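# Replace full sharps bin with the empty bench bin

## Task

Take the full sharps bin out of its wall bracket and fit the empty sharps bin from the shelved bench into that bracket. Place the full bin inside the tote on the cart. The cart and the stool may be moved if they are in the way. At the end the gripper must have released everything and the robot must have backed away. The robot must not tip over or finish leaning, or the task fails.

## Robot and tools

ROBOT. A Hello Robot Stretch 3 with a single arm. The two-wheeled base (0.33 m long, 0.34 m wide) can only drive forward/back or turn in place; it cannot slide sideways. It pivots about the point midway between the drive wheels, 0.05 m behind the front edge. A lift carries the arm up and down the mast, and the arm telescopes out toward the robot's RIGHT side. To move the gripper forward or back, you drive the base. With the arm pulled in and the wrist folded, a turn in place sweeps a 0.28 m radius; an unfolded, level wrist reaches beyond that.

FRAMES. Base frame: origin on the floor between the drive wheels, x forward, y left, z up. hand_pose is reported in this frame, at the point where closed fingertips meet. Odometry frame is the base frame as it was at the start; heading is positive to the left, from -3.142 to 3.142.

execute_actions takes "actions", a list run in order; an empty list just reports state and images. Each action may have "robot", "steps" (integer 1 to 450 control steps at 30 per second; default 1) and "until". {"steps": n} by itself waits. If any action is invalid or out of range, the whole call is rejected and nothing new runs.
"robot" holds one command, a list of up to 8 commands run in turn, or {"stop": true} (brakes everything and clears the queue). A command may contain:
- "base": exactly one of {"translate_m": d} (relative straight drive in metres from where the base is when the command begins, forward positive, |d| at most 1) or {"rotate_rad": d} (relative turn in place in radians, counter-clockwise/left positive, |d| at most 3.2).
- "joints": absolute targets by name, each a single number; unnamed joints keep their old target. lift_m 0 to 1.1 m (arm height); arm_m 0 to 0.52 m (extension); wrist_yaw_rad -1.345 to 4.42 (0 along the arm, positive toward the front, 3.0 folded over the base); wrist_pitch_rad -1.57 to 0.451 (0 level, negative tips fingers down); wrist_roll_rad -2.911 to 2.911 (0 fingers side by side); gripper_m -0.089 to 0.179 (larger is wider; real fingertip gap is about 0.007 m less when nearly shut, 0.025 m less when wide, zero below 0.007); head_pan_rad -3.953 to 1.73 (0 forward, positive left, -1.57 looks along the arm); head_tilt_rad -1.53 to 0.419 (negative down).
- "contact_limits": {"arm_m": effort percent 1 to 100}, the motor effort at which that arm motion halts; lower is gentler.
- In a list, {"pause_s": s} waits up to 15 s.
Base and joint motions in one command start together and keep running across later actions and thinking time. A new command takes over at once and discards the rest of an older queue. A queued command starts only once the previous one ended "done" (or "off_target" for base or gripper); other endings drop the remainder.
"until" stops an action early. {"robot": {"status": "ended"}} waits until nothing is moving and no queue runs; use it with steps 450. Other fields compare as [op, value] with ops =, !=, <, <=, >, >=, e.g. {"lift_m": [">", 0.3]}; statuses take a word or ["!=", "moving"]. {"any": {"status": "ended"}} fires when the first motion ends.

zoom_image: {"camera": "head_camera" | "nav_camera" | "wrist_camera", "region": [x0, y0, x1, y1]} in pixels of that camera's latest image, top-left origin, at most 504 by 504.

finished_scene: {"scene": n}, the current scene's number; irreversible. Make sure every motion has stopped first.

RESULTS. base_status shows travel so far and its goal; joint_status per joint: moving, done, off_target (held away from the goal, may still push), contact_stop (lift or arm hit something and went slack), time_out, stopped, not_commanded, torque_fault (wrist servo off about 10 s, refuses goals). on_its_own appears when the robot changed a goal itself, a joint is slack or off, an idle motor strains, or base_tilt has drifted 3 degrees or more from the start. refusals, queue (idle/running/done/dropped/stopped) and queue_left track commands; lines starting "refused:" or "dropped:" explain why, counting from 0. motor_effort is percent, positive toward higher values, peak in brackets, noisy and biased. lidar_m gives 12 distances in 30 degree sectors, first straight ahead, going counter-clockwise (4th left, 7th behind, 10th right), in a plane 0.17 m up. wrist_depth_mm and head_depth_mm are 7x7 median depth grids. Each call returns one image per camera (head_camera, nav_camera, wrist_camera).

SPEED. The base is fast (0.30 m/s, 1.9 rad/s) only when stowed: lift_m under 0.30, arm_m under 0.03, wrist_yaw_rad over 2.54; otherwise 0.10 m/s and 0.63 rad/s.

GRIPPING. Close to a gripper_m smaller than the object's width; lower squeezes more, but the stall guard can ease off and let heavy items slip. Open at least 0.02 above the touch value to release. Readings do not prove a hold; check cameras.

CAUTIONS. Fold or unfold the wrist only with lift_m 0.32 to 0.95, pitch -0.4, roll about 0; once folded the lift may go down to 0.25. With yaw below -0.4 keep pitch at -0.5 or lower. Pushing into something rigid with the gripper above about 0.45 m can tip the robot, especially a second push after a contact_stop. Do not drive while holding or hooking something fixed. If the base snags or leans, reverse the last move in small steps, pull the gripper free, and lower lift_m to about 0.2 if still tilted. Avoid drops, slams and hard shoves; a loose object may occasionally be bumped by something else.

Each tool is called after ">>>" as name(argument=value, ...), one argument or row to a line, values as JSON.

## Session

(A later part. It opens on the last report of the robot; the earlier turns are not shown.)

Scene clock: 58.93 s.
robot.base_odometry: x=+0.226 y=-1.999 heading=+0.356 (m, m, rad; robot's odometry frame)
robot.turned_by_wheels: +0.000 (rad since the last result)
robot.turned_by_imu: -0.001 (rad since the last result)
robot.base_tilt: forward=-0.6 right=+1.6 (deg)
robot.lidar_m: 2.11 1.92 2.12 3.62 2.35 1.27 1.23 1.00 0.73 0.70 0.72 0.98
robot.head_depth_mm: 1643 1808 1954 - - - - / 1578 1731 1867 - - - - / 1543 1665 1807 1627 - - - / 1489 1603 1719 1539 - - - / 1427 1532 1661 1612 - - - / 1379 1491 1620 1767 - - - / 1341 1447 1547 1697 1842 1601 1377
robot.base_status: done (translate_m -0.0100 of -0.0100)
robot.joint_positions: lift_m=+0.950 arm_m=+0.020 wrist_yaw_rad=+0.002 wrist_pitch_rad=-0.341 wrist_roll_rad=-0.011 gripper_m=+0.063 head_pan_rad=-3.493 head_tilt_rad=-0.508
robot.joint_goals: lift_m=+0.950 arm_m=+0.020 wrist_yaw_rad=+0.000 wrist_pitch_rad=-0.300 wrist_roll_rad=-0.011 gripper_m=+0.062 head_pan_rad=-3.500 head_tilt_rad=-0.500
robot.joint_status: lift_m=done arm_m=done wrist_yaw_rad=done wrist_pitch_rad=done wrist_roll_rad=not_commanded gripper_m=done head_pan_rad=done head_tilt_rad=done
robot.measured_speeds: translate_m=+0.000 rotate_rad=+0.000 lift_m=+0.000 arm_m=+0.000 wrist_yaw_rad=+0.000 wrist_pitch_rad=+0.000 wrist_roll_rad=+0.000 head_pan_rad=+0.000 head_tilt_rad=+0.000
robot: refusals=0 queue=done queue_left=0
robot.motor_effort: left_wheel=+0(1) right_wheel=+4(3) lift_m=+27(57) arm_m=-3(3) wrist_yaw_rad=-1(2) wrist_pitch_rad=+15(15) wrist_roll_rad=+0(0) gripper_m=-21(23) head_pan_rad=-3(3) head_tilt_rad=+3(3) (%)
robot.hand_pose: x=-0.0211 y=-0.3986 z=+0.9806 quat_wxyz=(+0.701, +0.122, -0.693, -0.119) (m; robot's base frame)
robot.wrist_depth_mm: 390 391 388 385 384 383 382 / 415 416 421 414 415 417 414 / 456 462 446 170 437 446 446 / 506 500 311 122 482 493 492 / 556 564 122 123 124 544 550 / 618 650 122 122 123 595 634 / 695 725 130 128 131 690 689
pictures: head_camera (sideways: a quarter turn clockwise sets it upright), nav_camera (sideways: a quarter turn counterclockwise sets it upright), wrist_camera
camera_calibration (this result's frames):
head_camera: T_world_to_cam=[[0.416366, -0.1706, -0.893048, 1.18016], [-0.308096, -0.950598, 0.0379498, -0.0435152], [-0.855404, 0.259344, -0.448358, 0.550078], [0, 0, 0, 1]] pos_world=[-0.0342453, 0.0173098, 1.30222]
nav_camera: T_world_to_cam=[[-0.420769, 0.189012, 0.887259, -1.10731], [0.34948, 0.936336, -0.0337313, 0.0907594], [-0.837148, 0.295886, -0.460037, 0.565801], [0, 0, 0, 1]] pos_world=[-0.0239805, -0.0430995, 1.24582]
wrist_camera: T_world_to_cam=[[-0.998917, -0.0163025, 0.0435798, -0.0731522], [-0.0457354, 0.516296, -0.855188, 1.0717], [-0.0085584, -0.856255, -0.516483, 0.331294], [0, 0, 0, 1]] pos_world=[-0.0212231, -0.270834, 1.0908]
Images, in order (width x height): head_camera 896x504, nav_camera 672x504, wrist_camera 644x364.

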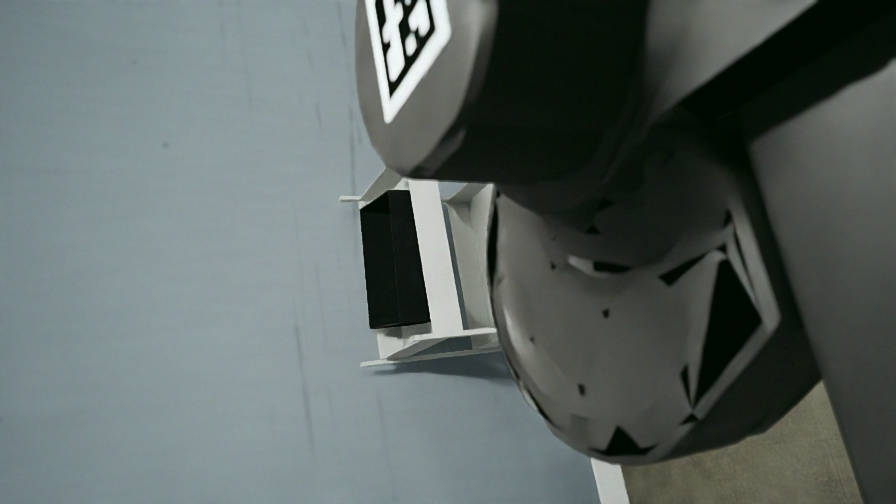

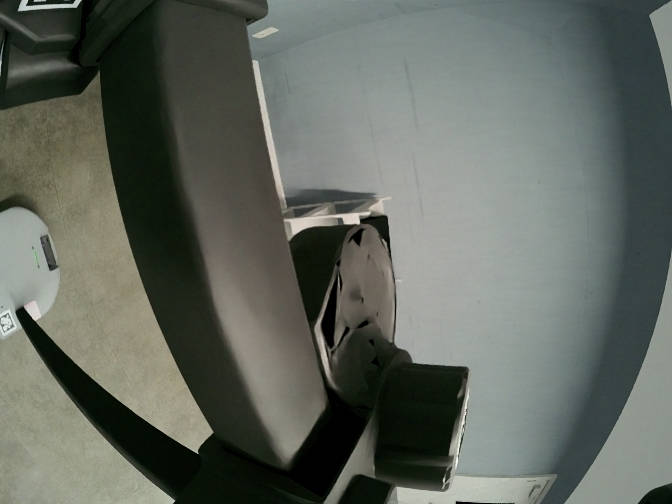

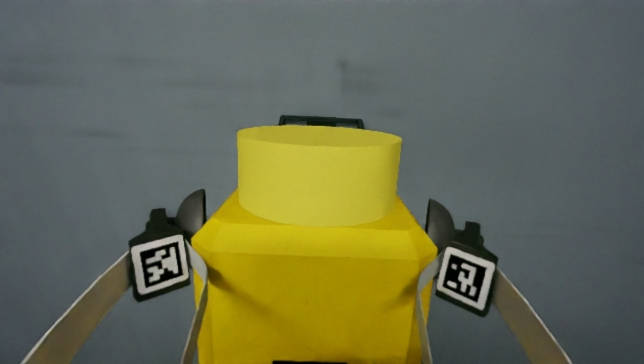

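>>> execute_actions(
  actions=[
    {"robot":[{"base":{"rotate_rad":-0.447},"joints":{"head_pan_rad":-1.57,"head_tilt_rad":-0.75}},{"base":{"translate_m":-0.89}},{"base":{"rotate_rad":-1.10}}],"steps":450,"until":{"robot":{"status":"ended"}}},
    {"steps":200,"until":{"robot":{"status":"ended"}}},
  ],
)

Scene clock: 75.47 s.
robot.base_odometry: x=-0.660 y=-1.918 heading=-1.191 (m, m, rad; robot's odometry frame)
robot.turned_by_wheels: -1.547 (rad since the last result)
robot.turned_by_imu: -1.575 (rad since the last result)
robot.base_tilt: forward=-0.6 right=+1.6 (deg)
robot.lidar_m: 1.09 1.13 1.57 2.90 2.44 3.31 2.90 1.19 0.43 0.42 0.44 1.12
robot.head_depth_mm: 702 788 904 986 - - 1102 / 703 791 910 989 - - 1101 / 706 797 912 - - - 1105 / 707 799 911 862 689 923 1105 / 709 798 915 1002 748 922 1119 / 714 803 922 1081 1256 1349 1183 / 715 804 924 1083 1313 1375 1182
robot.base_status: done (rotate_rad -1.0999 of -1.1000)
robot.joint_positions: lift_m=+0.950 arm_m=+0.020 wrist_yaw_rad=+0.002 wrist_pitch_rad=-0.341 wrist_roll_rad=-0.011 gripper_m=+0.063 head_pan_rad=-1.577 head_tilt_rad=-0.741
robot.joint_goals: lift_m=+0.950 arm_m=+0.020 wrist_yaw_rad=+0.000 wrist_pitch_rad=-0.300 wrist_roll_rad=-0.011 gripper_m=+0.062 head_pan_rad=-1.570 head_tilt_rad=-0.750
robot.joint_status: lift_m=done arm_m=done wrist_yaw_rad=done wrist_pitch_rad=done wrist_roll_rad=not_commanded gripper_m=done head_pan_rad=done head_tilt_rad=done
robot.measured_speeds: translate_m=+0.000 rotate_rad=+0.000 lift_m=+0.000 arm_m=+0.000 wrist_yaw_rad=+0.000 wrist_pitch_rad=+0.000 wrist_roll_rad=+0.000 head_pan_rad=+0.000 head_tilt_rad=+0.000
robot: refusals=0 queue=done queue_left=0
robot.motor_effort: left_wheel=+4(7) right_wheel=-4(11) lift_m=+28(29) arm_m=-3(3) wrist_yaw_rad=-2(2) wrist_pitch_rad=+15(15) wrist_roll_rad=+1(0) gripper_m=-21(22) head_pan_rad=+3(36) head_tilt_rad=-3(14) (%)
robot.hand_pose: x=-0.0212 y=-0.3986 z=+0.9806 quat_wxyz=(+0.701, +0.122, -0.693, -0.119) (m; robot's base frame)
robot.wrist_depth_mm: 531 529 535 520 514 509 502 / 573 572 576 567 558 550 548 / 638 635 624 171 592 610 594 / 674 679 358 122 657 637 639 / 781 756 123 124 124 711 704 / 864 836 122 123 123 780 814 / - 964 129 128 130 433 866
pictures: head_camera (sideways: a quarter turn clockwise sets it upright), nav_camera (sideways: a quarter turn counterclockwise sets it upright), wrist_camera
camera_calibration (this result's frames):
head_camera: T_world_to_cam=[[0.0208592, 0.643735, -0.764964, 1.01557], [0.998716, 0.0219114, 0.0456721, -0.0615276], [0.0461622, -0.764934, -0.642452, 0.797101], [0, 0, 0, 1]] pos_world=[0.00346886, -0.0426772, 1.29178]
nav_camera: T_world_to_cam=[[-0.0366856, -0.652487, 0.756911, -0.939703], [-0.999311, 0.0196975, -0.0314542, 0.0960126], [0.00561422, -0.757544, -0.65276, 0.811394], [0, 0, 0, 1]] pos_world=[0.0569175, -0.000368472, 1.24394]
wrist_camera: T_world_to_cam=[[-0.998918, -0.0162509, 0.0435771, -0.0731407], [-0.0457063, 0.516299, -0.855188, 1.0717], [-0.00860125, -0.856254, -0.516483, 0.331296], [0, 0, 0, 1]] pos_world=[-0.0212286, -0.270832, 1.0908]
Images, in order (width x height): head_camera 896x504, nav_camera 672x504, wrist_camera 644x364.

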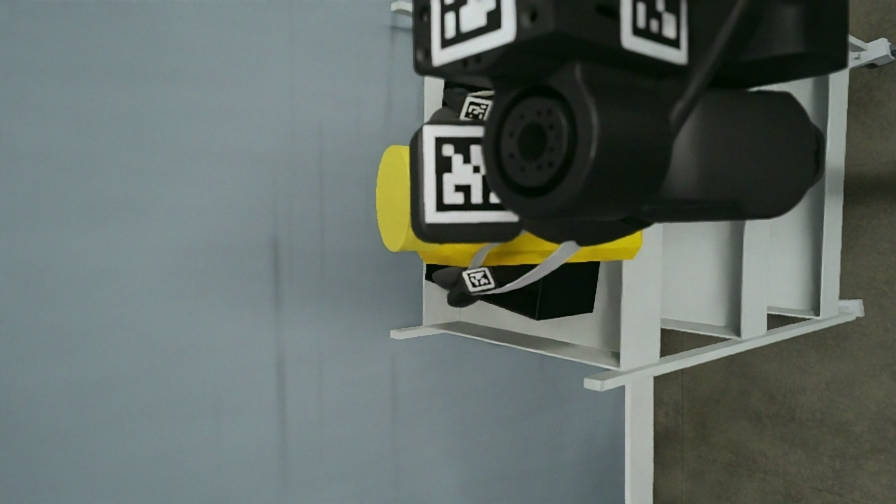

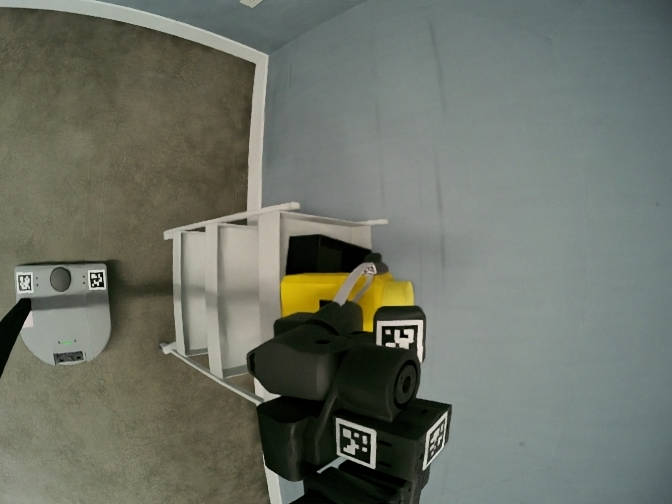

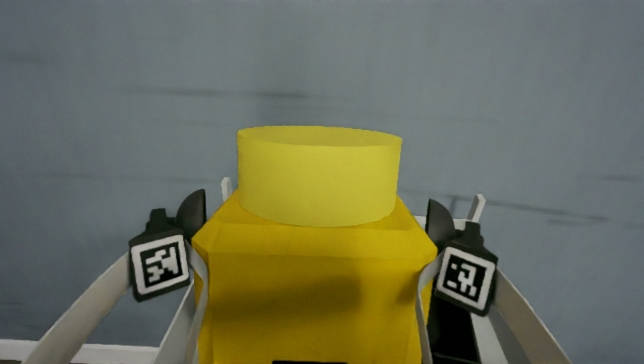

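>>> execute_actions(
  actions=[
    {"robot":[{"joints":{"arm_m":0.236,"head_tilt_rad":-0.8,"head_pan_rad":-1.5}},{"joints":{"lift_m":0.86}}],"steps":300,"until":{"robot":{"status":"ended"}}},
  ],
)

Scene clock: 81.47 s.
robot.base_odometry: x=-0.660 y=-1.918 heading=-1.191 (m, m, rad; robot's odometry frame)
robot.turned_by_wheels: +0.000 (rad since the last result)
robot.turned_by_imu: -0.001 (rad since the last result)
robot.base_tilt: forward=-0.6 right=+1.6 (deg)
robot.lidar_m: 1.09 1.13 1.57 2.90 2.43 3.31 2.90 1.19 0.43 0.42 0.44 1.12
robot.head_depth_mm: 699 791 872 - 679 921 1077 / 703 800 883 - 694 927 1111 / 712 808 875 702 709 952 1105 / 718 816 938 865 743 955 1130 / 725 823 951 1089 754 1272 1137 / 732 833 975 1160 1446 1334 1161 / 739 841 985 1179 1466 1345 1166
robot.base_status: done (rotate_rad -1.0999 of -1.1000)
robot.joint_positions: lift_m=+0.860 arm_m=+0.236 wrist_yaw_rad=+0.001 wrist_pitch_rad=-0.342 wrist_roll_rad=-0.011 gripper_m=+0.063 head_pan_rad=-1.507 head_tilt_rad=-0.790
robot.joint_goals: lift_m=+0.860 arm_m=+0.236 wrist_yaw_rad=+0.000 wrist_pitch_rad=-0.300 wrist_roll_rad=-0.011 gripper_m=+0.062 head_pan_rad=-1.500 head_tilt_rad=-0.800
robot.joint_status: lift_m=done arm_m=done wrist_yaw_rad=done wrist_pitch_rad=done wrist_roll_rad=not_commanded gripper_m=done head_pan_rad=done head_tilt_rad=done
robot.measured_speeds: translate_m=+0.000 rotate_rad=+0.000 lift_m=+0.000 arm_m=+0.000 wrist_yaw_rad=+0.000 wrist_pitch_rad=+0.000 wrist_roll_rad=+0.000 head_pan_rad=+0.000 head_tilt_rad=+0.000
robot: refusals=0 queue=done queue_left=0
robot.motor_effort: left_wheel=+3(3) right_wheel=-5(4) lift_m=+29(30) arm_m=+3(4) wrist_yaw_rad=-2(1) wrist_pitch_rad=+15(15) wrist_roll_rad=+0(0) gripper_m=-22(21) head_pan_rad=+3(9) head_tilt_rad=-3(8) (%)
robot.hand_pose: x=-0.0212 y=-0.6141 z=+0.8905 quat_wxyz=(+0.701, +0.122, -0.693, -0.119) (m; robot's base frame)
robot.wrist_depth_mm: 340 331 330 327 324 322 320 / 367 364 357 350 354 352 347 / 395 393 377 169 376 382 373 / 443 437 278 122 404 415 409 / 491 487 122 123 124 458 444 / 545 374 122 122 123 372 497 / 636 324 130 128 131 286 320
pictures: head_camera (sideways: a quarter turn clockwise sets it upright), nav_camera (sideways: a quarter turn counterclockwise sets it upright), wrist_camera
camera_calibration (this result's frames):
head_camera: T_world_to_cam=[[-0.0265541, 0.68052, -0.732248, 0.973214], [0.994887, 0.0893954, 0.0470019, -0.0632325], [0.0974453, -0.727255, -0.679414, 0.844867], [0, 0, 0, 1]] pos_world=[0.00642368, -0.0422051, 1.28962]
nav_camera: T_world_to_cam=[[0.0113522, -0.68995, 0.723768, -0.8968], [-0.998341, -0.048681, -0.0307475, 0.0950847], [0.056448, -0.722219, -0.689358, 0.858687], [0, 0, 0, 1]] pos_world=[0.0566364, 0.00604173, 1.24394]
wrist_camera: T_world_to_cam=[[-0.998918, -0.0162277, 0.0435747, -0.0727089], [-0.0456909, 0.516445, -0.855101, 1.10594], [-0.00862763, -0.856167, -0.516628, 0.100484], [0, 0, 0, 1]] pos_world=[-0.0212318, -0.486308, 1.00077]
Images, in order (width x height): head_camera 896x504, nav_camera 672x504, wrist_camera 644x364.

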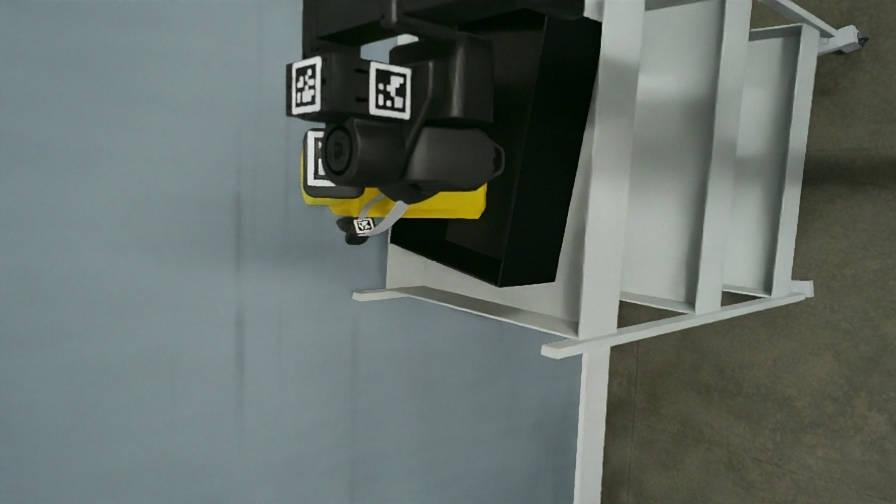

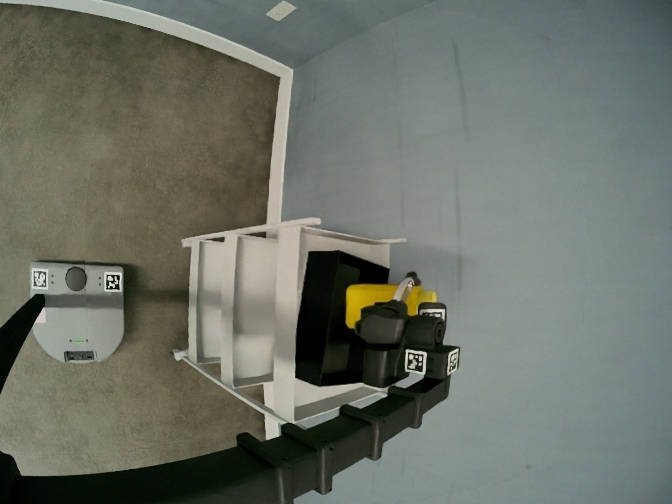

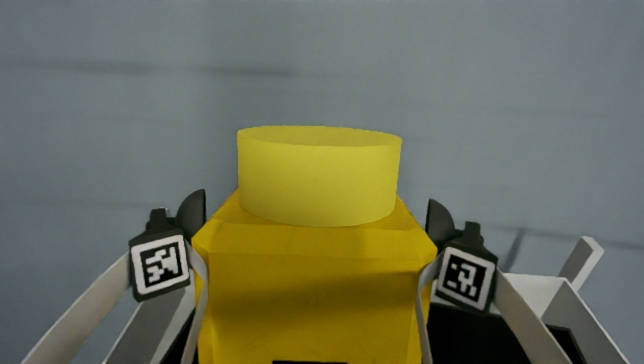

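>>> execute_actions(
  actions=[
    {"robot":{"joints":{"lift_m":0.785}},"steps":300,"until":{"robot":{"status":"ended"}}},
  ],
)

Scene clock: 84.03 s.
robot.base_odometry: x=-0.660 y=-1.918 heading=-1.191 (m, m, rad; robot's odometry frame)
robot.turned_by_wheels: +0.000 (rad since the last result)
robot.turned_by_imu: -0.001 (rad since the last result)
robot.base_tilt: forward=-0.6 right=+1.6 (deg)
robot.lidar_m: 1.09 1.13 1.57 2.90 2.44 3.28 2.89 1.19 0.43 0.42 0.44 1.13
robot.head_depth_mm: 699 793 911 - 677 926 1081 / 705 801 925 - 691 928 1102 / 712 807 916 - 710 952 1110 / 720 815 946 863 739 955 1130 / 724 826 954 1093 756 1275 1136 / 729 832 968 1159 1441 1338 1159 / 739 843 984 1179 1460 1337 1169
robot.base_status: done (rotate_rad -1.0999 of -1.1000)
robot.joint_positions: lift_m=+0.785 arm_m=+0.236 wrist_yaw_rad=+0.001 wrist_pitch_rad=-0.338 wrist_roll_rad=-0.011 gripper_m=+0.063 head_pan_rad=-1.507 head_tilt_rad=-0.790
robot.joint_goals: lift_m=+0.785 arm_m=+0.236 wrist_yaw_rad=+0.000 wrist_pitch_rad=-0.300 wrist_roll_rad=-0.011 gripper_m=+0.062 head_pan_rad=-1.500 head_tilt_rad=-0.800
robot.joint_status: lift_m=done arm_m=done wrist_yaw_rad=done wrist_pitch_rad=done wrist_roll_rad=not_commanded gripper_m=done head_pan_rad=done head_tilt_rad=done
robot.measured_speeds: translate_m=+0.000 rotate_rad=+0.000 lift_m=+0.000 arm_m=+0.000 wrist_yaw_rad=+0.000 wrist_pitch_rad=+0.000 wrist_roll_rad=+0.000 head_pan_rad=+0.000 head_tilt_rad=+0.000
robot: refusals=0 queue=done queue_left=0
robot.motor_effort: left_wheel=+4(4) right_wheel=-4(4) lift_m=+26(28) arm_m=+3(4) wrist_yaw_rad=-2(1) wrist_pitch_rad=+14(15) wrist_roll_rad=+0(0) gripper_m=-20(21) head_pan_rad=+3(3) head_tilt_rad=-3(4) (%)
robot.hand_pose: x=-0.0212 y=-0.6145 z=+0.8165 quat_wxyz=(+0.701, +0.120, -0.693, -0.118) (m; robot's base frame)
robot.wrist_depth_mm: 335 334 333 331 324 323 323 / 366 363 359 357 353 347 343 / 398 392 384 170 372 378 371 / 430 423 207 121 406 415 402 / 484 477 122 124 124 322 318 / 545 232 122 122 123 245 234 / 605 198 129 127 131 272 228
pictures: head_camera (sideways: a quarter turn clockwise sets it upright), nav_camera (sideways: a quarter turn counterclockwise sets it upright), wrist_camera
camera_calibration (this result's frames):
head_camera: T_world_to_cam=[[-0.026554, 0.680521, -0.732248, 0.973214], [0.994887, 0.0893951, 0.0470019, -0.0632325], [0.0974451, -0.727255, -0.679415, 0.844867], [0, 0, 0, 1]] pos_world=[0.00642367, -0.0422051, 1.28962]
nav_camera: T_world_to_cam=[[0.011352, -0.68995, 0.723768, -0.8968], [-0.998341, -0.0486807, -0.0307475, 0.0950847], [0.0564478, -0.722218, -0.689358, 0.858687], [0, 0, 0, 1]] pos_world=[0.0566364, 0.00604173, 1.24394]
wrist_camera: T_world_to_cam=[[-0.998919, -0.0160565, 0.0436311, -0.0694299], [-0.0456842, 0.513155, -0.857079, 1.04243], [-0.00862786, -0.858146, -0.513334, 0.057962], [0, 0, 0, 1]] pos_world=[-0.0212322, -0.486303, 0.926227]
Images, in order (width x height): head_camera 896x504, nav_camera 672x504, wrist_camera 644x364.

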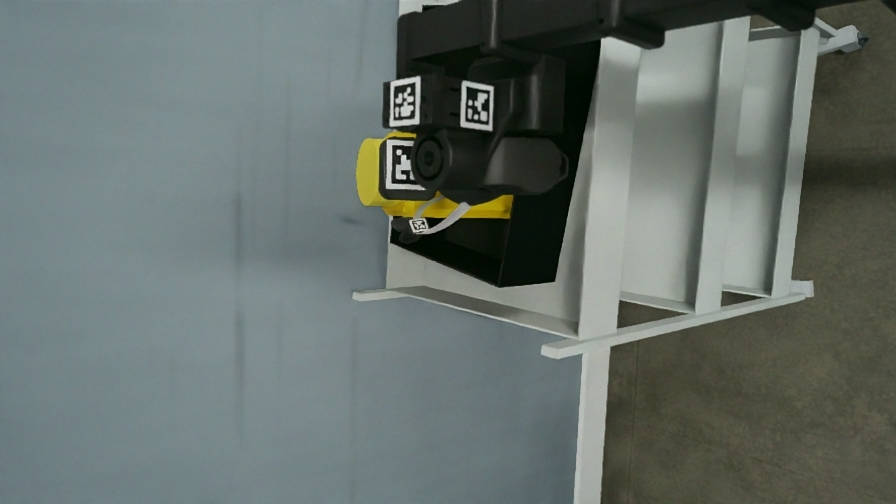

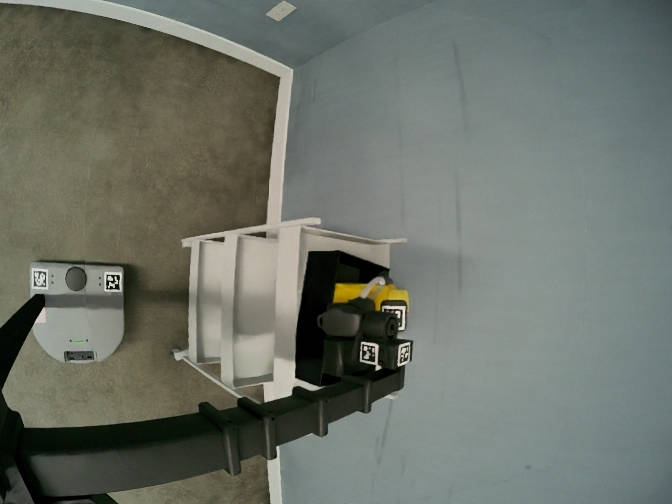

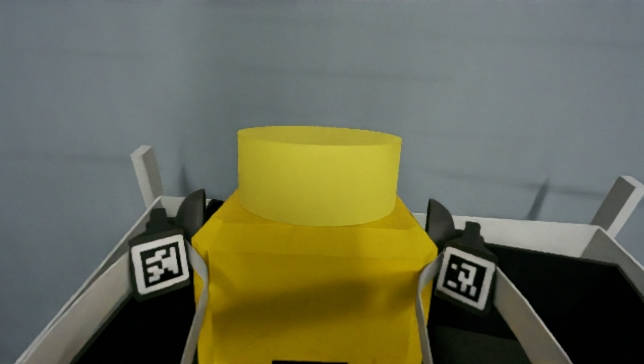

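>>> execute_actions(
  actions=[
    {"robot":{"joints":{"lift_m":0.772}},"steps":100,"until":{"robot":{"status":"ended"}}},
  ],
)

Scene clock: 85.60 s.
robot.base_odometry: x=-0.660 y=-1.918 heading=-1.191 (m, m, rad; robot's odometry frame)
robot.turned_by_wheels: +0.000 (rad since the last result)
robot.turned_by_imu: +0.000 (rad since the last result)
robot.base_tilt: forward=-0.6 right=+1.6 (deg)
robot.lidar_m: 1.09 1.13 1.57 2.90 2.44 3.30 2.89 1.19 0.43 0.42 0.44 1.12
robot.head_depth_mm: 700 790 909 937 - 904 1084 / 704 801 928 - 692 929 1102 / 710 803 908 - 700 949 1112 / 719 814 945 856 742 951 1135 / 726 820 953 1088 757 1276 1137 / 733 837 967 1156 1454 1330 1161 / 741 846 980 1179 1451 1342 1162
robot.base_status: done (rotate_rad -1.0999 of -1.1000)
robot.joint_positions: lift_m=+0.773 arm_m=+0.236 wrist_yaw_rad=+0.001 wrist_pitch_rad=-0.287 wrist_roll_rad=-0.011 gripper_m=+0.063 head_pan_rad=-1.507 head_tilt_rad=-0.790
robot.joint_goals: lift_m=+0.772 arm_m=+0.236 wrist_yaw_rad=+0.000 wrist_pitch_rad=-0.300 wrist_roll_rad=-0.011 gripper_m=+0.062 head_pan_rad=-1.500 head_tilt_rad=-0.800
robot.joint_status: lift_m=done arm_m=done wrist_yaw_rad=done wrist_pitch_rad=done wrist_roll_rad=not_commanded gripper_m=done head_pan_rad=done head_tilt_rad=done
robot.measured_speeds: translate_m=+0.000 rotate_rad=+0.000 lift_m=+0.000 arm_m=+0.000 wrist_yaw_rad=+0.000 wrist_pitch_rad=+0.000 wrist_roll_rad=+0.000 head_pan_rad=+0.000 head_tilt_rad=+0.000
robot: refusals=0 queue=done queue_left=0
robot.motor_effort: left_wheel=+3(4) right_wheel=-4(4) lift_m=+20(28) arm_m=+2(3) wrist_yaw_rad=-2(1) wrist_pitch_rad=-5(14) wrist_roll_rad=+0(0) gripper_m=-22(22) head_pan_rad=+3(3) head_tilt_rad=-3(4) (%)
robot.hand_pose: x=-0.0212 y=-0.6197 z=+0.8158 quat_wxyz=(+0.704, +0.102, -0.696, -0.100) (m; robot's base frame)
robot.wrist_depth_mm: 340 332 334 328 325 321 320 / 361 355 353 346 349 353 342 / 390 390 374 365 373 371 370 / 423 418 273 125 395 405 393 / 463 451 121 122 124 321 317 / 508 228 122 122 123 234 227 / 562 200 126 125 127 264 231
pictures: head_camera (sideways: a quarter turn clockwise sets it upright), nav_camera (sideways: a quarter turn counterclockwise sets it upright), wrist_camera
camera_calibration (this result's frames):
head_camera: T_world_to_cam=[[-0.026554, 0.68052, -0.732248, 0.973214], [0.994887, 0.0893952, 0.0470019, -0.0632325], [0.0974452, -0.727255, -0.679414, 0.844867], [0, 0, 0, 1]] pos_world=[0.00642368, -0.0422051, 1.28962]
nav_camera: T_world_to_cam=[[0.0113521, -0.68995, 0.723768, -0.8968], [-0.998341, -0.0486809, -0.0307475, 0.0950847], [0.0564479, -0.722219, -0.689358, 0.858687], [0, 0, 0, 1]] pos_world=[0.0566364, 0.00604172, 1.24394]
wrist_camera: T_world_to_cam=[[-0.998922, -0.0138205, 0.0443207, -0.0686488], [-0.0456252, 0.46874, -0.882157, 1.03741], [-0.00858304, -0.883228, -0.468865, 0.00131773], [0, 0, 0, 1]] pos_world=[-0.0212315, -0.486059, 0.918818]
Images, in order (width x height): head_camera 896x504, nav_camera 672x504, wrist_camera 644x364.

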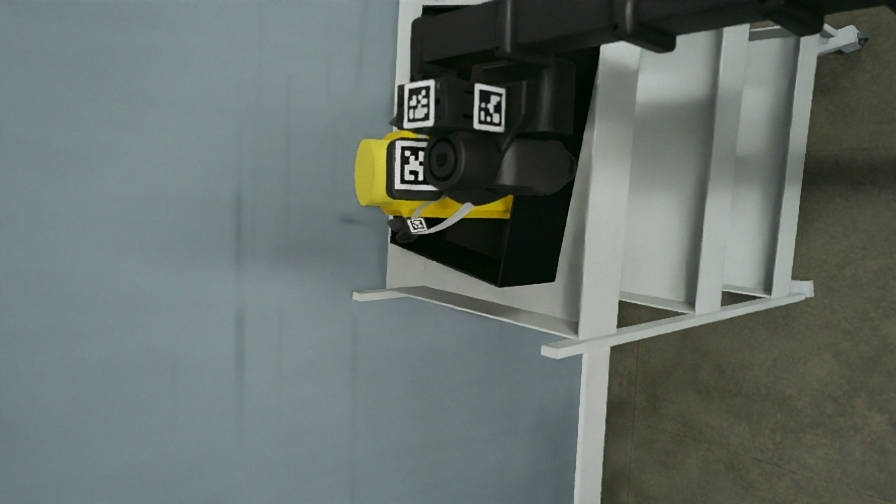

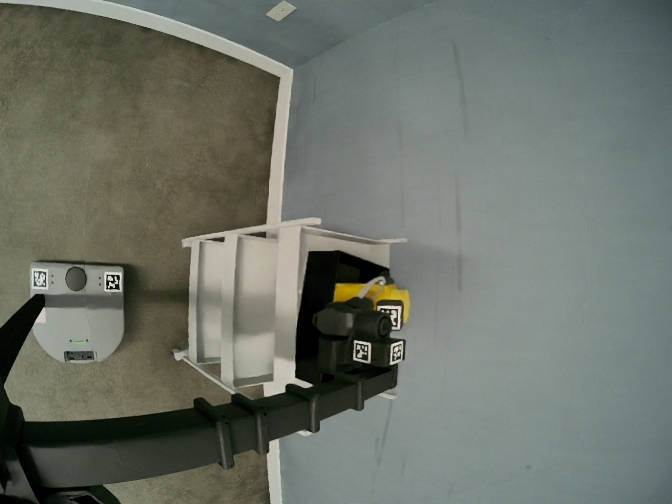

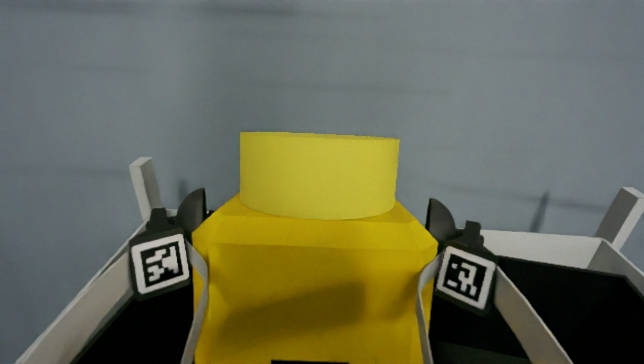

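>>> execute_actions(
  actions=[
    {"robot":{"joints":{"lift_m":0.765,"arm_m":0.205}},"steps":100,"until":{"robot":{"status":"ended"}}},
  ],
)

Scene clock: 87.73 s.
robot.base_odometry: x=-0.660 y=-1.918 heading=-1.191 (m, m, rad; robot's odometry frame)
robot.turned_by_wheels: +0.000 (rad since the last result)
robot.turned_by_imu: +0.000 (rad since the last result)
robot.base_tilt: forward=-0.5 right=+1.6 (deg)
robot.lidar_m: 1.09 1.13 1.57 2.89 2.43 3.29 2.89 1.19 0.43 0.42 0.44 1.13
robot.head_depth_mm: 699 791 912 878 - 914 1080 / 705 800 923 885 - 931 1109 / 710 811 920 686 700 949 1111 / 720 815 944 861 743 955 1128 / 726 826 955 1088 757 1275 1137 / 732 838 971 1165 1441 1339 1162 / 740 844 985 1181 1464 1342 1164
robot.base_status: done (rotate_rad -1.0999 of -1.1000)
robot.joint_positions: lift_m=+0.766 arm_m=+0.205 wrist_yaw_rad=+0.001 wrist_pitch_rad=-0.283 wrist_roll_rad=-0.011 gripper_m=+0.063 head_pan_rad=-1.507 head_tilt_rad=-0.790
robot.joint_goals: lift_m=+0.765 arm_m=+0.205 wrist_yaw_rad=+0.000 wrist_pitch_rad=-0.300 wrist_roll_rad=-0.011 gripper_m=+0.062 head_pan_rad=-1.500 head_tilt_rad=-0.800
robot.joint_status: lift_m=done arm_m=done wrist_yaw_rad=done wrist_pitch_rad=done wrist_roll_rad=not_commanded gripper_m=done head_pan_rad=done head_tilt_rad=done
robot.measured_speeds: translate_m=+0.000 rotate_rad=+0.000 lift_m=+0.000 arm_m=+0.000 wrist_yaw_rad=+0.000 wrist_pitch_rad=+0.000 wrist_roll_rad=+0.000 head_pan_rad=+0.000 head_tilt_rad=+0.000
robot: refusals=0 queue=done queue_left=0
robot.motor_effort: left_wheel=+3(4) right_wheel=-4(4) lift_m=+21(22) arm_m=-2(2) wrist_yaw_rad=-1(1) wrist_pitch_rad=-6(14) wrist_roll_rad=+0(1) gripper_m=-21(21) head_pan_rad=+3(3) head_tilt_rad=-4(3) (%)
robot.hand_pose: x=-0.0212 y=-0.5896 z=+0.8097 quat_wxyz=(+0.704, +0.101, -0.696, -0.099) (m; robot's base frame)
robot.wrist_depth_mm: 363 356 356 349 350 349 348 / 383 382 380 381 380 370 370 / 426 416 401 138 399 404 401 / 455 441 145 118 425 431 425 / 502 480 121 122 124 260 338 / 550 223 124 123 125 267 243 / 403 203 134 132 135 273 223
pictures: head_camera (sideways: a quarter turn clockwise sets it upright), nav_camera (sideways: a quarter turn counterclockwise sets it upright), wrist_camera
camera_calibration (this result's frames):
head_camera: T_world_to_cam=[[-0.0265539, 0.68052, -0.732248, 0.973214], [0.994887, 0.0893951, 0.0470019, -0.0632325], [0.0974451, -0.727255, -0.679414, 0.844867], [0, 0, 0, 1]] pos_world=[0.00642367, -0.0422051, 1.28962]
nav_camera: T_world_to_cam=[[0.011352, -0.68995, 0.723768, -0.8968], [-0.998341, -0.0486808, -0.0307475, 0.0950847], [0.0564478, -0.722219, -0.689358, 0.858687], [0, 0, 0, 1]] pos_world=[0.0566364, 0.00604172, 1.24394]
wrist_camera: T_world_to_cam=[[-0.998923, -0.013587, 0.044372, -0.0678802], [-0.045598, 0.464997, -0.884137, 1.01738], [-0.0086201, -0.885208, -0.465116, 0.0208942], [0, 0, 0, 1]] pos_world=[-0.0212364, -0.455507, 0.912236]
Images, in order (width x height): head_camera 896x504, nav_camera 672x504, wrist_camera 644x364.

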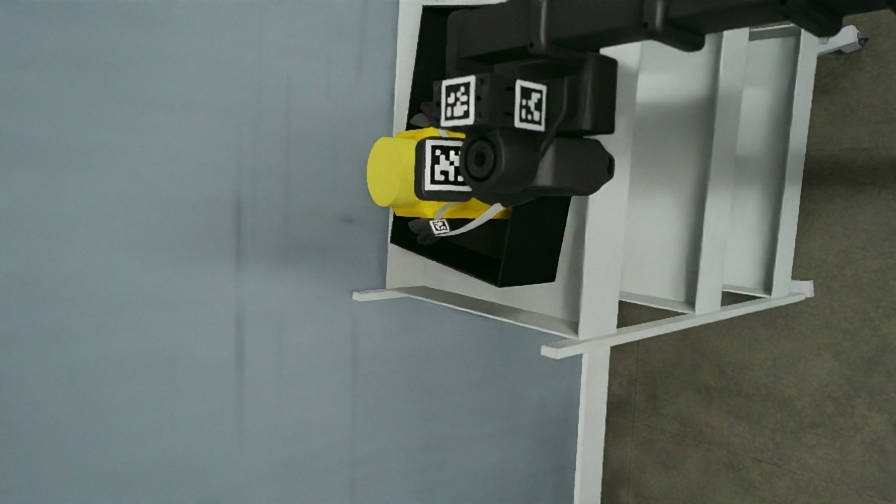

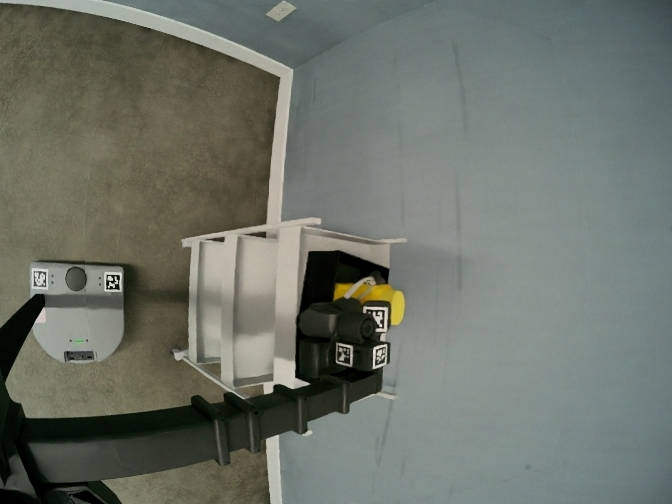

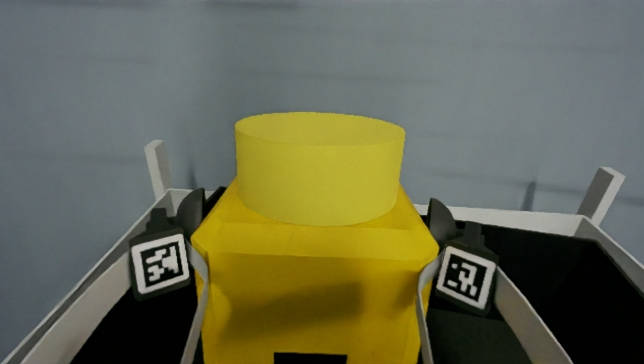

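>>> execute_actions(
  actions=[
    {"robot":[{"joints":{"gripper_m":0.15}},{"joints":{"lift_m":0.82,"arm_m":0.0,"wrist_pitch_rad":-0.4}}],"steps":200,"until":{"robot":{"status":"ended"}}},
  ],
)

Scene clock: 92.77 s.
robot.base_odometry: x=-0.660 y=-1.918 heading=-1.191 (m, m, rad; robot's odometry frame)
robot.turned_by_wheels: +0.000 (rad since the last result)
robot.turned_by_imu: -0.001 (rad since the last result)
robot.base_tilt: forward=-0.6 right=+1.6 (deg)
robot.lidar_m: 1.09 1.14 1.57 2.90 2.43 3.28 2.88 1.19 0.43 0.42 0.44 1.13
robot.head_depth_mm: 700 790 911 831 678 944 - / 703 802 923 839 704 949 - / 712 805 934 686 724 - - / 718 817 946 863 735 955 1129 / 724 828 952 1090 757 1272 1133 / 730 836 968 1158 1440 1339 1162 / 743 847 980 1174 1471 1339 1165
robot.base_status: done (rotate_rad -1.0999 of -1.1000)
robot.joint_positions: lift_m=+0.820 arm_m=+0.000 wrist_yaw_rad=+0.001 wrist_pitch_rad=-0.415 wrist_roll_rad=-0.011 gripper_m=+0.150 head_pan_rad=-1.507 head_tilt_rad=-0.790
robot.joint_goals: lift_m=+0.820 arm_m=+0.000 wrist_yaw_rad=+0.000 wrist_pitch_rad=-0.400 wrist_roll_rad=-0.011 gripper_m=+0.150 head_pan_rad=-1.500 head_tilt_rad=-0.800
robot.joint_status: lift_m=done arm_m=done wrist_yaw_rad=done wrist_pitch_rad=done wrist_roll_rad=not_commanded gripper_m=done head_pan_rad=done head_tilt_rad=done
robot.measured_speeds: translate_m=+0.000 rotate_rad=+0.000 lift_m=+0.000 arm_m=+0.000 wrist_yaw_rad=+0.000 wrist_pitch_rad=+0.000 wrist_roll_rad=+0.000 head_pan_rad=+0.000 head_tilt_rad=+0.000
robot: refusals=0 queue=done queue_left=0
robot.motor_effort: left_wheel=+3(4) right_wheel=-4(4) lift_m=+54(57) arm_m=-4(4) wrist_yaw_rad=-1(2) wrist_pitch_rad=+5(6) wrist_roll_rad=+0(0) gripper_m=+0(85) head_pan_rad=+3(3) head_tilt_rad=-3(3) (%)
robot.hand_pose: x=-0.0212 y=-0.3700 z=+0.8329 quat_wxyz=(+0.696, +0.147, -0.688, -0.145) (m; robot's base frame)
robot.wrist_depth_mm: 563 546 537 548 541 538 526 / 612 614 600 304 587 581 580 / 668 656 478 307 460 607 621 / 767 734 335 332 484 412 700 / 847 368 362 326 304 369 749 / 961 287 282 280 279 - 296 / 927 893 535 537 536 296 279
pictures: head_camera (sideways: a quarter turn clockwise sets it upright), nav_camera (sideways: a quarter turn counterclockwise sets it upright), wrist_camera
camera_calibration (this result's frames):
head_camera: T_world_to_cam=[[-0.0266198, 0.680521, -0.732245, 0.973211], [0.994878, 0.089491, 0.047002, -0.0632326], [0.0975152, -0.727243, -0.679417, 0.84487], [0, 0, 0, 1]] pos_world=[0.00642774, -0.0422051, 1.28962]
nav_camera: T_world_to_cam=[[0.0114188, -0.689951, 0.723766, -0.896797], [-0.998336, -0.048777, -0.0307475, 0.0950846], [0.0565174, -0.72221, -0.689361, 0.85869], [0, 0, 0, 1]] pos_world=[0.0566358, 0.00604682, 1.24394]
wrist_camera: T_world_to_cam=[[-0.998918, -0.0191558, 0.0423837, -0.0663921], [-0.0456591, 0.577527, -0.815094, 0.919947], [-0.00886391, -0.816147, -0.577777, 0.34539], [0, 0, 0, 1]] pos_world=[-0.0212548, -0.250677, 0.952215]
Images, in order (width x height): head_camera 896x504, nav_camera 672x504, wrist_camera 644x364.

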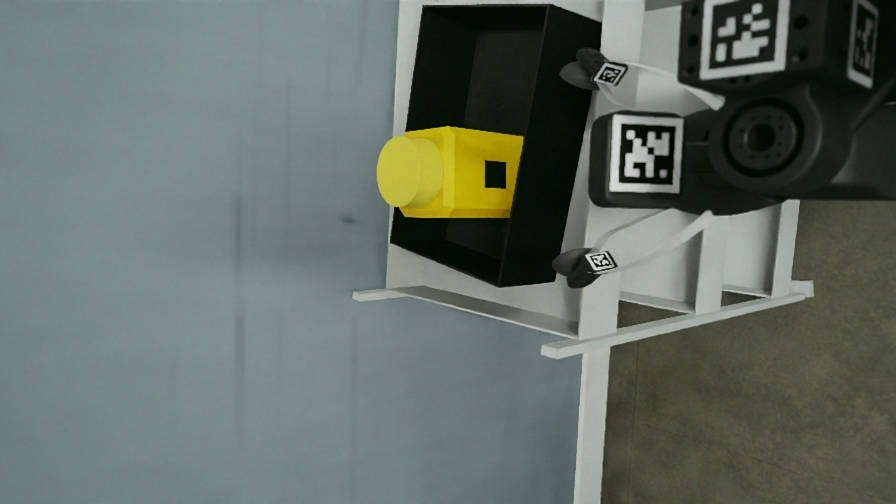

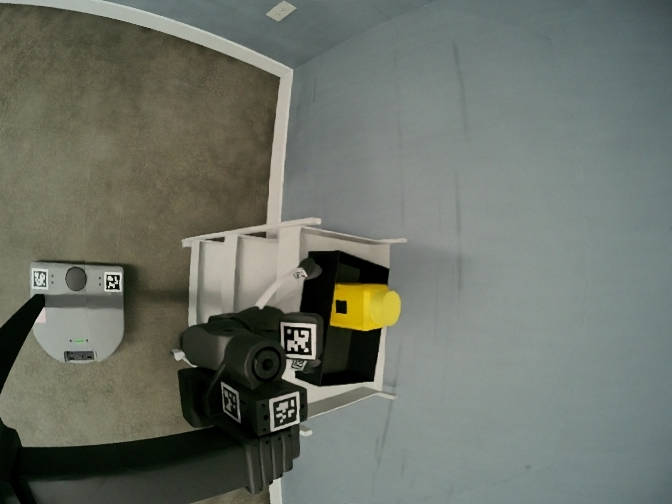

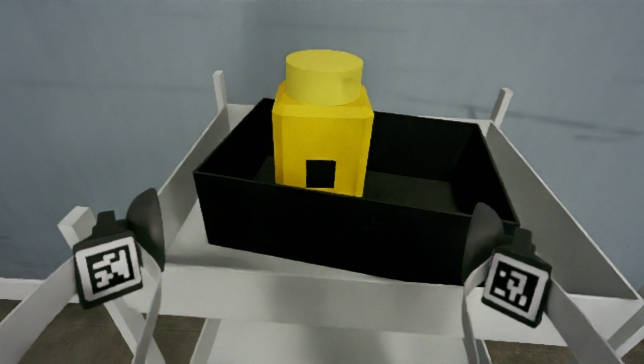

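>>> execute_actions(
  actions=[
    {"robot":[{"base":{"translate_m":-0.45},"joints":{"gripper_m":0.04,"wrist_yaw_rad":3.0,"lift_m":0.28,"head_pan_rad":-3.2,"head_tilt_rad":-0.25}}],"steps":300,"until":{"robot":{"status":"ended"}}},
  ],
)

Scene clock: 99.67 s.
robot.base_odometry: x=-0.827 y=-1.500 heading=-1.191 (m, m, rad; robot's odometry frame)
robot.turned_by_wheels: +0.000 (rad since the last result)
robot.turned_by_imu: -0.002 (rad since the last result)
robot.base_tilt: forward=-0.5 right=+1.6 (deg)
robot.lidar_m: 1.54 1.60 2.21 2.34 2.40 2.96 2.45 1.18 0.87 0.63 0.43 0.59
robot.head_depth_mm: 2931 3108 3159 3286 3058 2134 1633 / 2947 3005 3123 3250 3179 2163 1628 / 2918 2996 3247 3198 2992 2150 1634 / 2897 3034 3149 3250 3202 2175 1625 / 2890 3016 3157 3333 3189 2171 1639 / 2898 2999 3121 3287 3134 2165 1655 / 2649 2534 2530 2472 2454 2154 1661
robot.base_status: done (translate_m -0.4500 of -0.4500)
robot.joint_positions: lift_m=+0.280 arm_m=+0.000 wrist_yaw_rad=+2.998 wrist_pitch_rad=-0.416 wrist_roll_rad=-0.011 gripper_m=+0.040 head_pan_rad=-3.193 head_tilt_rad=-0.260
robot.joint_goals: lift_m=+0.280 arm_m=+0.000 wrist_yaw_rad=+3.000 wrist_pitch_rad=-0.400 wrist_roll_rad=-0.011 gripper_m=+0.040 head_pan_rad=-3.200 head_tilt_rad=-0.250
robot.joint_status: lift_m=done arm_m=done wrist_yaw_rad=done wrist_pitch_rad=done wrist_roll_rad=not_commanded gripper_m=done head_pan_rad=done head_tilt_rad=done
robot.measured_speeds: translate_m=+0.000 rotate_rad=+0.000 lift_m=+0.000 arm_m=+0.000 wrist_yaw_rad=+0.000 wrist_pitch_rad=+0.000 wrist_roll_rad=+0.000 head_pan_rad=+0.000 head_tilt_rad=+0.000
robot: refusals=0 queue=done queue_left=0
robot.motor_effort: left_wheel=+3(10) right_wheel=-4(10) lift_m=+26(56) arm_m=-3(4) wrist_yaw_rad=+4(5) wrist_pitch_rad=+6(6) wrist_roll_rad=+0(0) gripper_m=+0(84) head_pan_rad=-3(35) head_tilt_rad=+4(28) (%)
robot.hand_pose: x=+0.0110 y=+0.0772 z=+0.2937 quat_wxyz=(+0.195, +0.696, +0.097, +0.684) (m; robot's base frame)
robot.wrist_depth_mm: - - - - - - - / - - - - - - - / 811 822 836 851 895 893 946 / 671 654 709 691 685 700 726 / 527 546 - 557 584 583 592 / 463 495 - 493 477 483 490 / - - - - 414 420 425
pictures: head_camera (sideways: a quarter turn clockwise sets it upright), nav_camera (sideways: a quarter turn counterclockwise sets it upright), wrist_camera
camera_calibration (this result's frames):
head_camera: T_world_to_cam=[[0.215543, -0.0279992, -0.976093, 1.2898], [-0.00533286, -0.999608, 0.0274961, -0.0317631], [-0.97648, -0.000721228, -0.215608, 0.247909], [0, 0, 0, 1]] pos_world=[-0.0360984, 0.00454154, 1.31329]
nav_camera: T_world_to_cam=[[-0.226289, 0.044345, 0.97305, -1.22049], [0.0487798, 0.998226, -0.0341483, 0.0931475], [-0.972838, 0.0397378, -0.22805, 0.264718], [0, 0, 0, 1]] pos_world=[-0.0231978, -0.0493791, 1.25115]
wrist_camera: T_world_to_cam=[[0.991189, -0.125499, 0.0423695, -0.0164182], [-0.038455, -0.578736, -0.814608, 0.312611], [0.126753, 0.805801, -0.578462, 0.272619], [0, 0, 0, 1]] pos_world=[-0.00626032, -0.0408177, 0.413051]
Images, in order (width x height): head_camera 896x504, nav_camera 672x504, wrist_camera 644x364.

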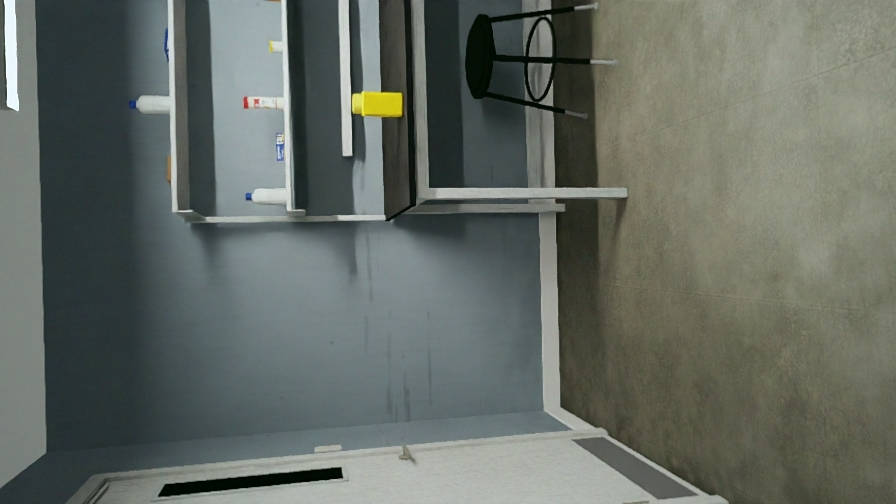

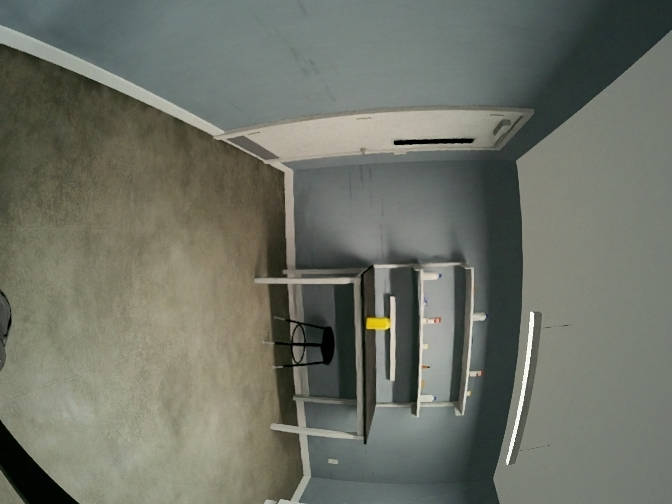

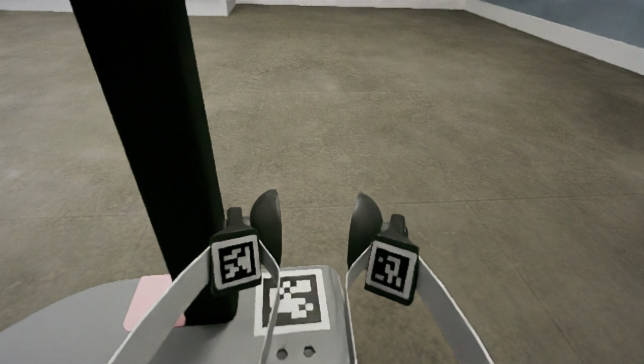

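>>> zoom_image(
  camera="head_camera",
  region=[320, 0, 640, 240],
)

Region (320, 0, 640, 240) of head_camera's 896x504 image, scaled by 1.575, with more detail than that image has; it fills the top 378 rows of this view, and the rest is white.

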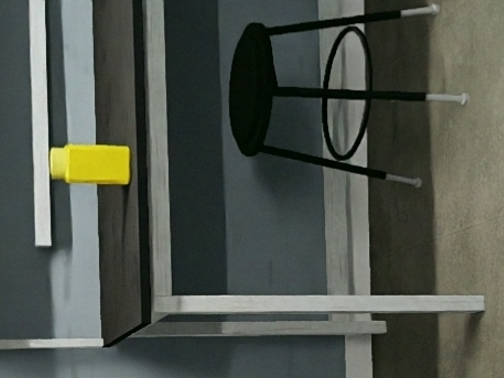

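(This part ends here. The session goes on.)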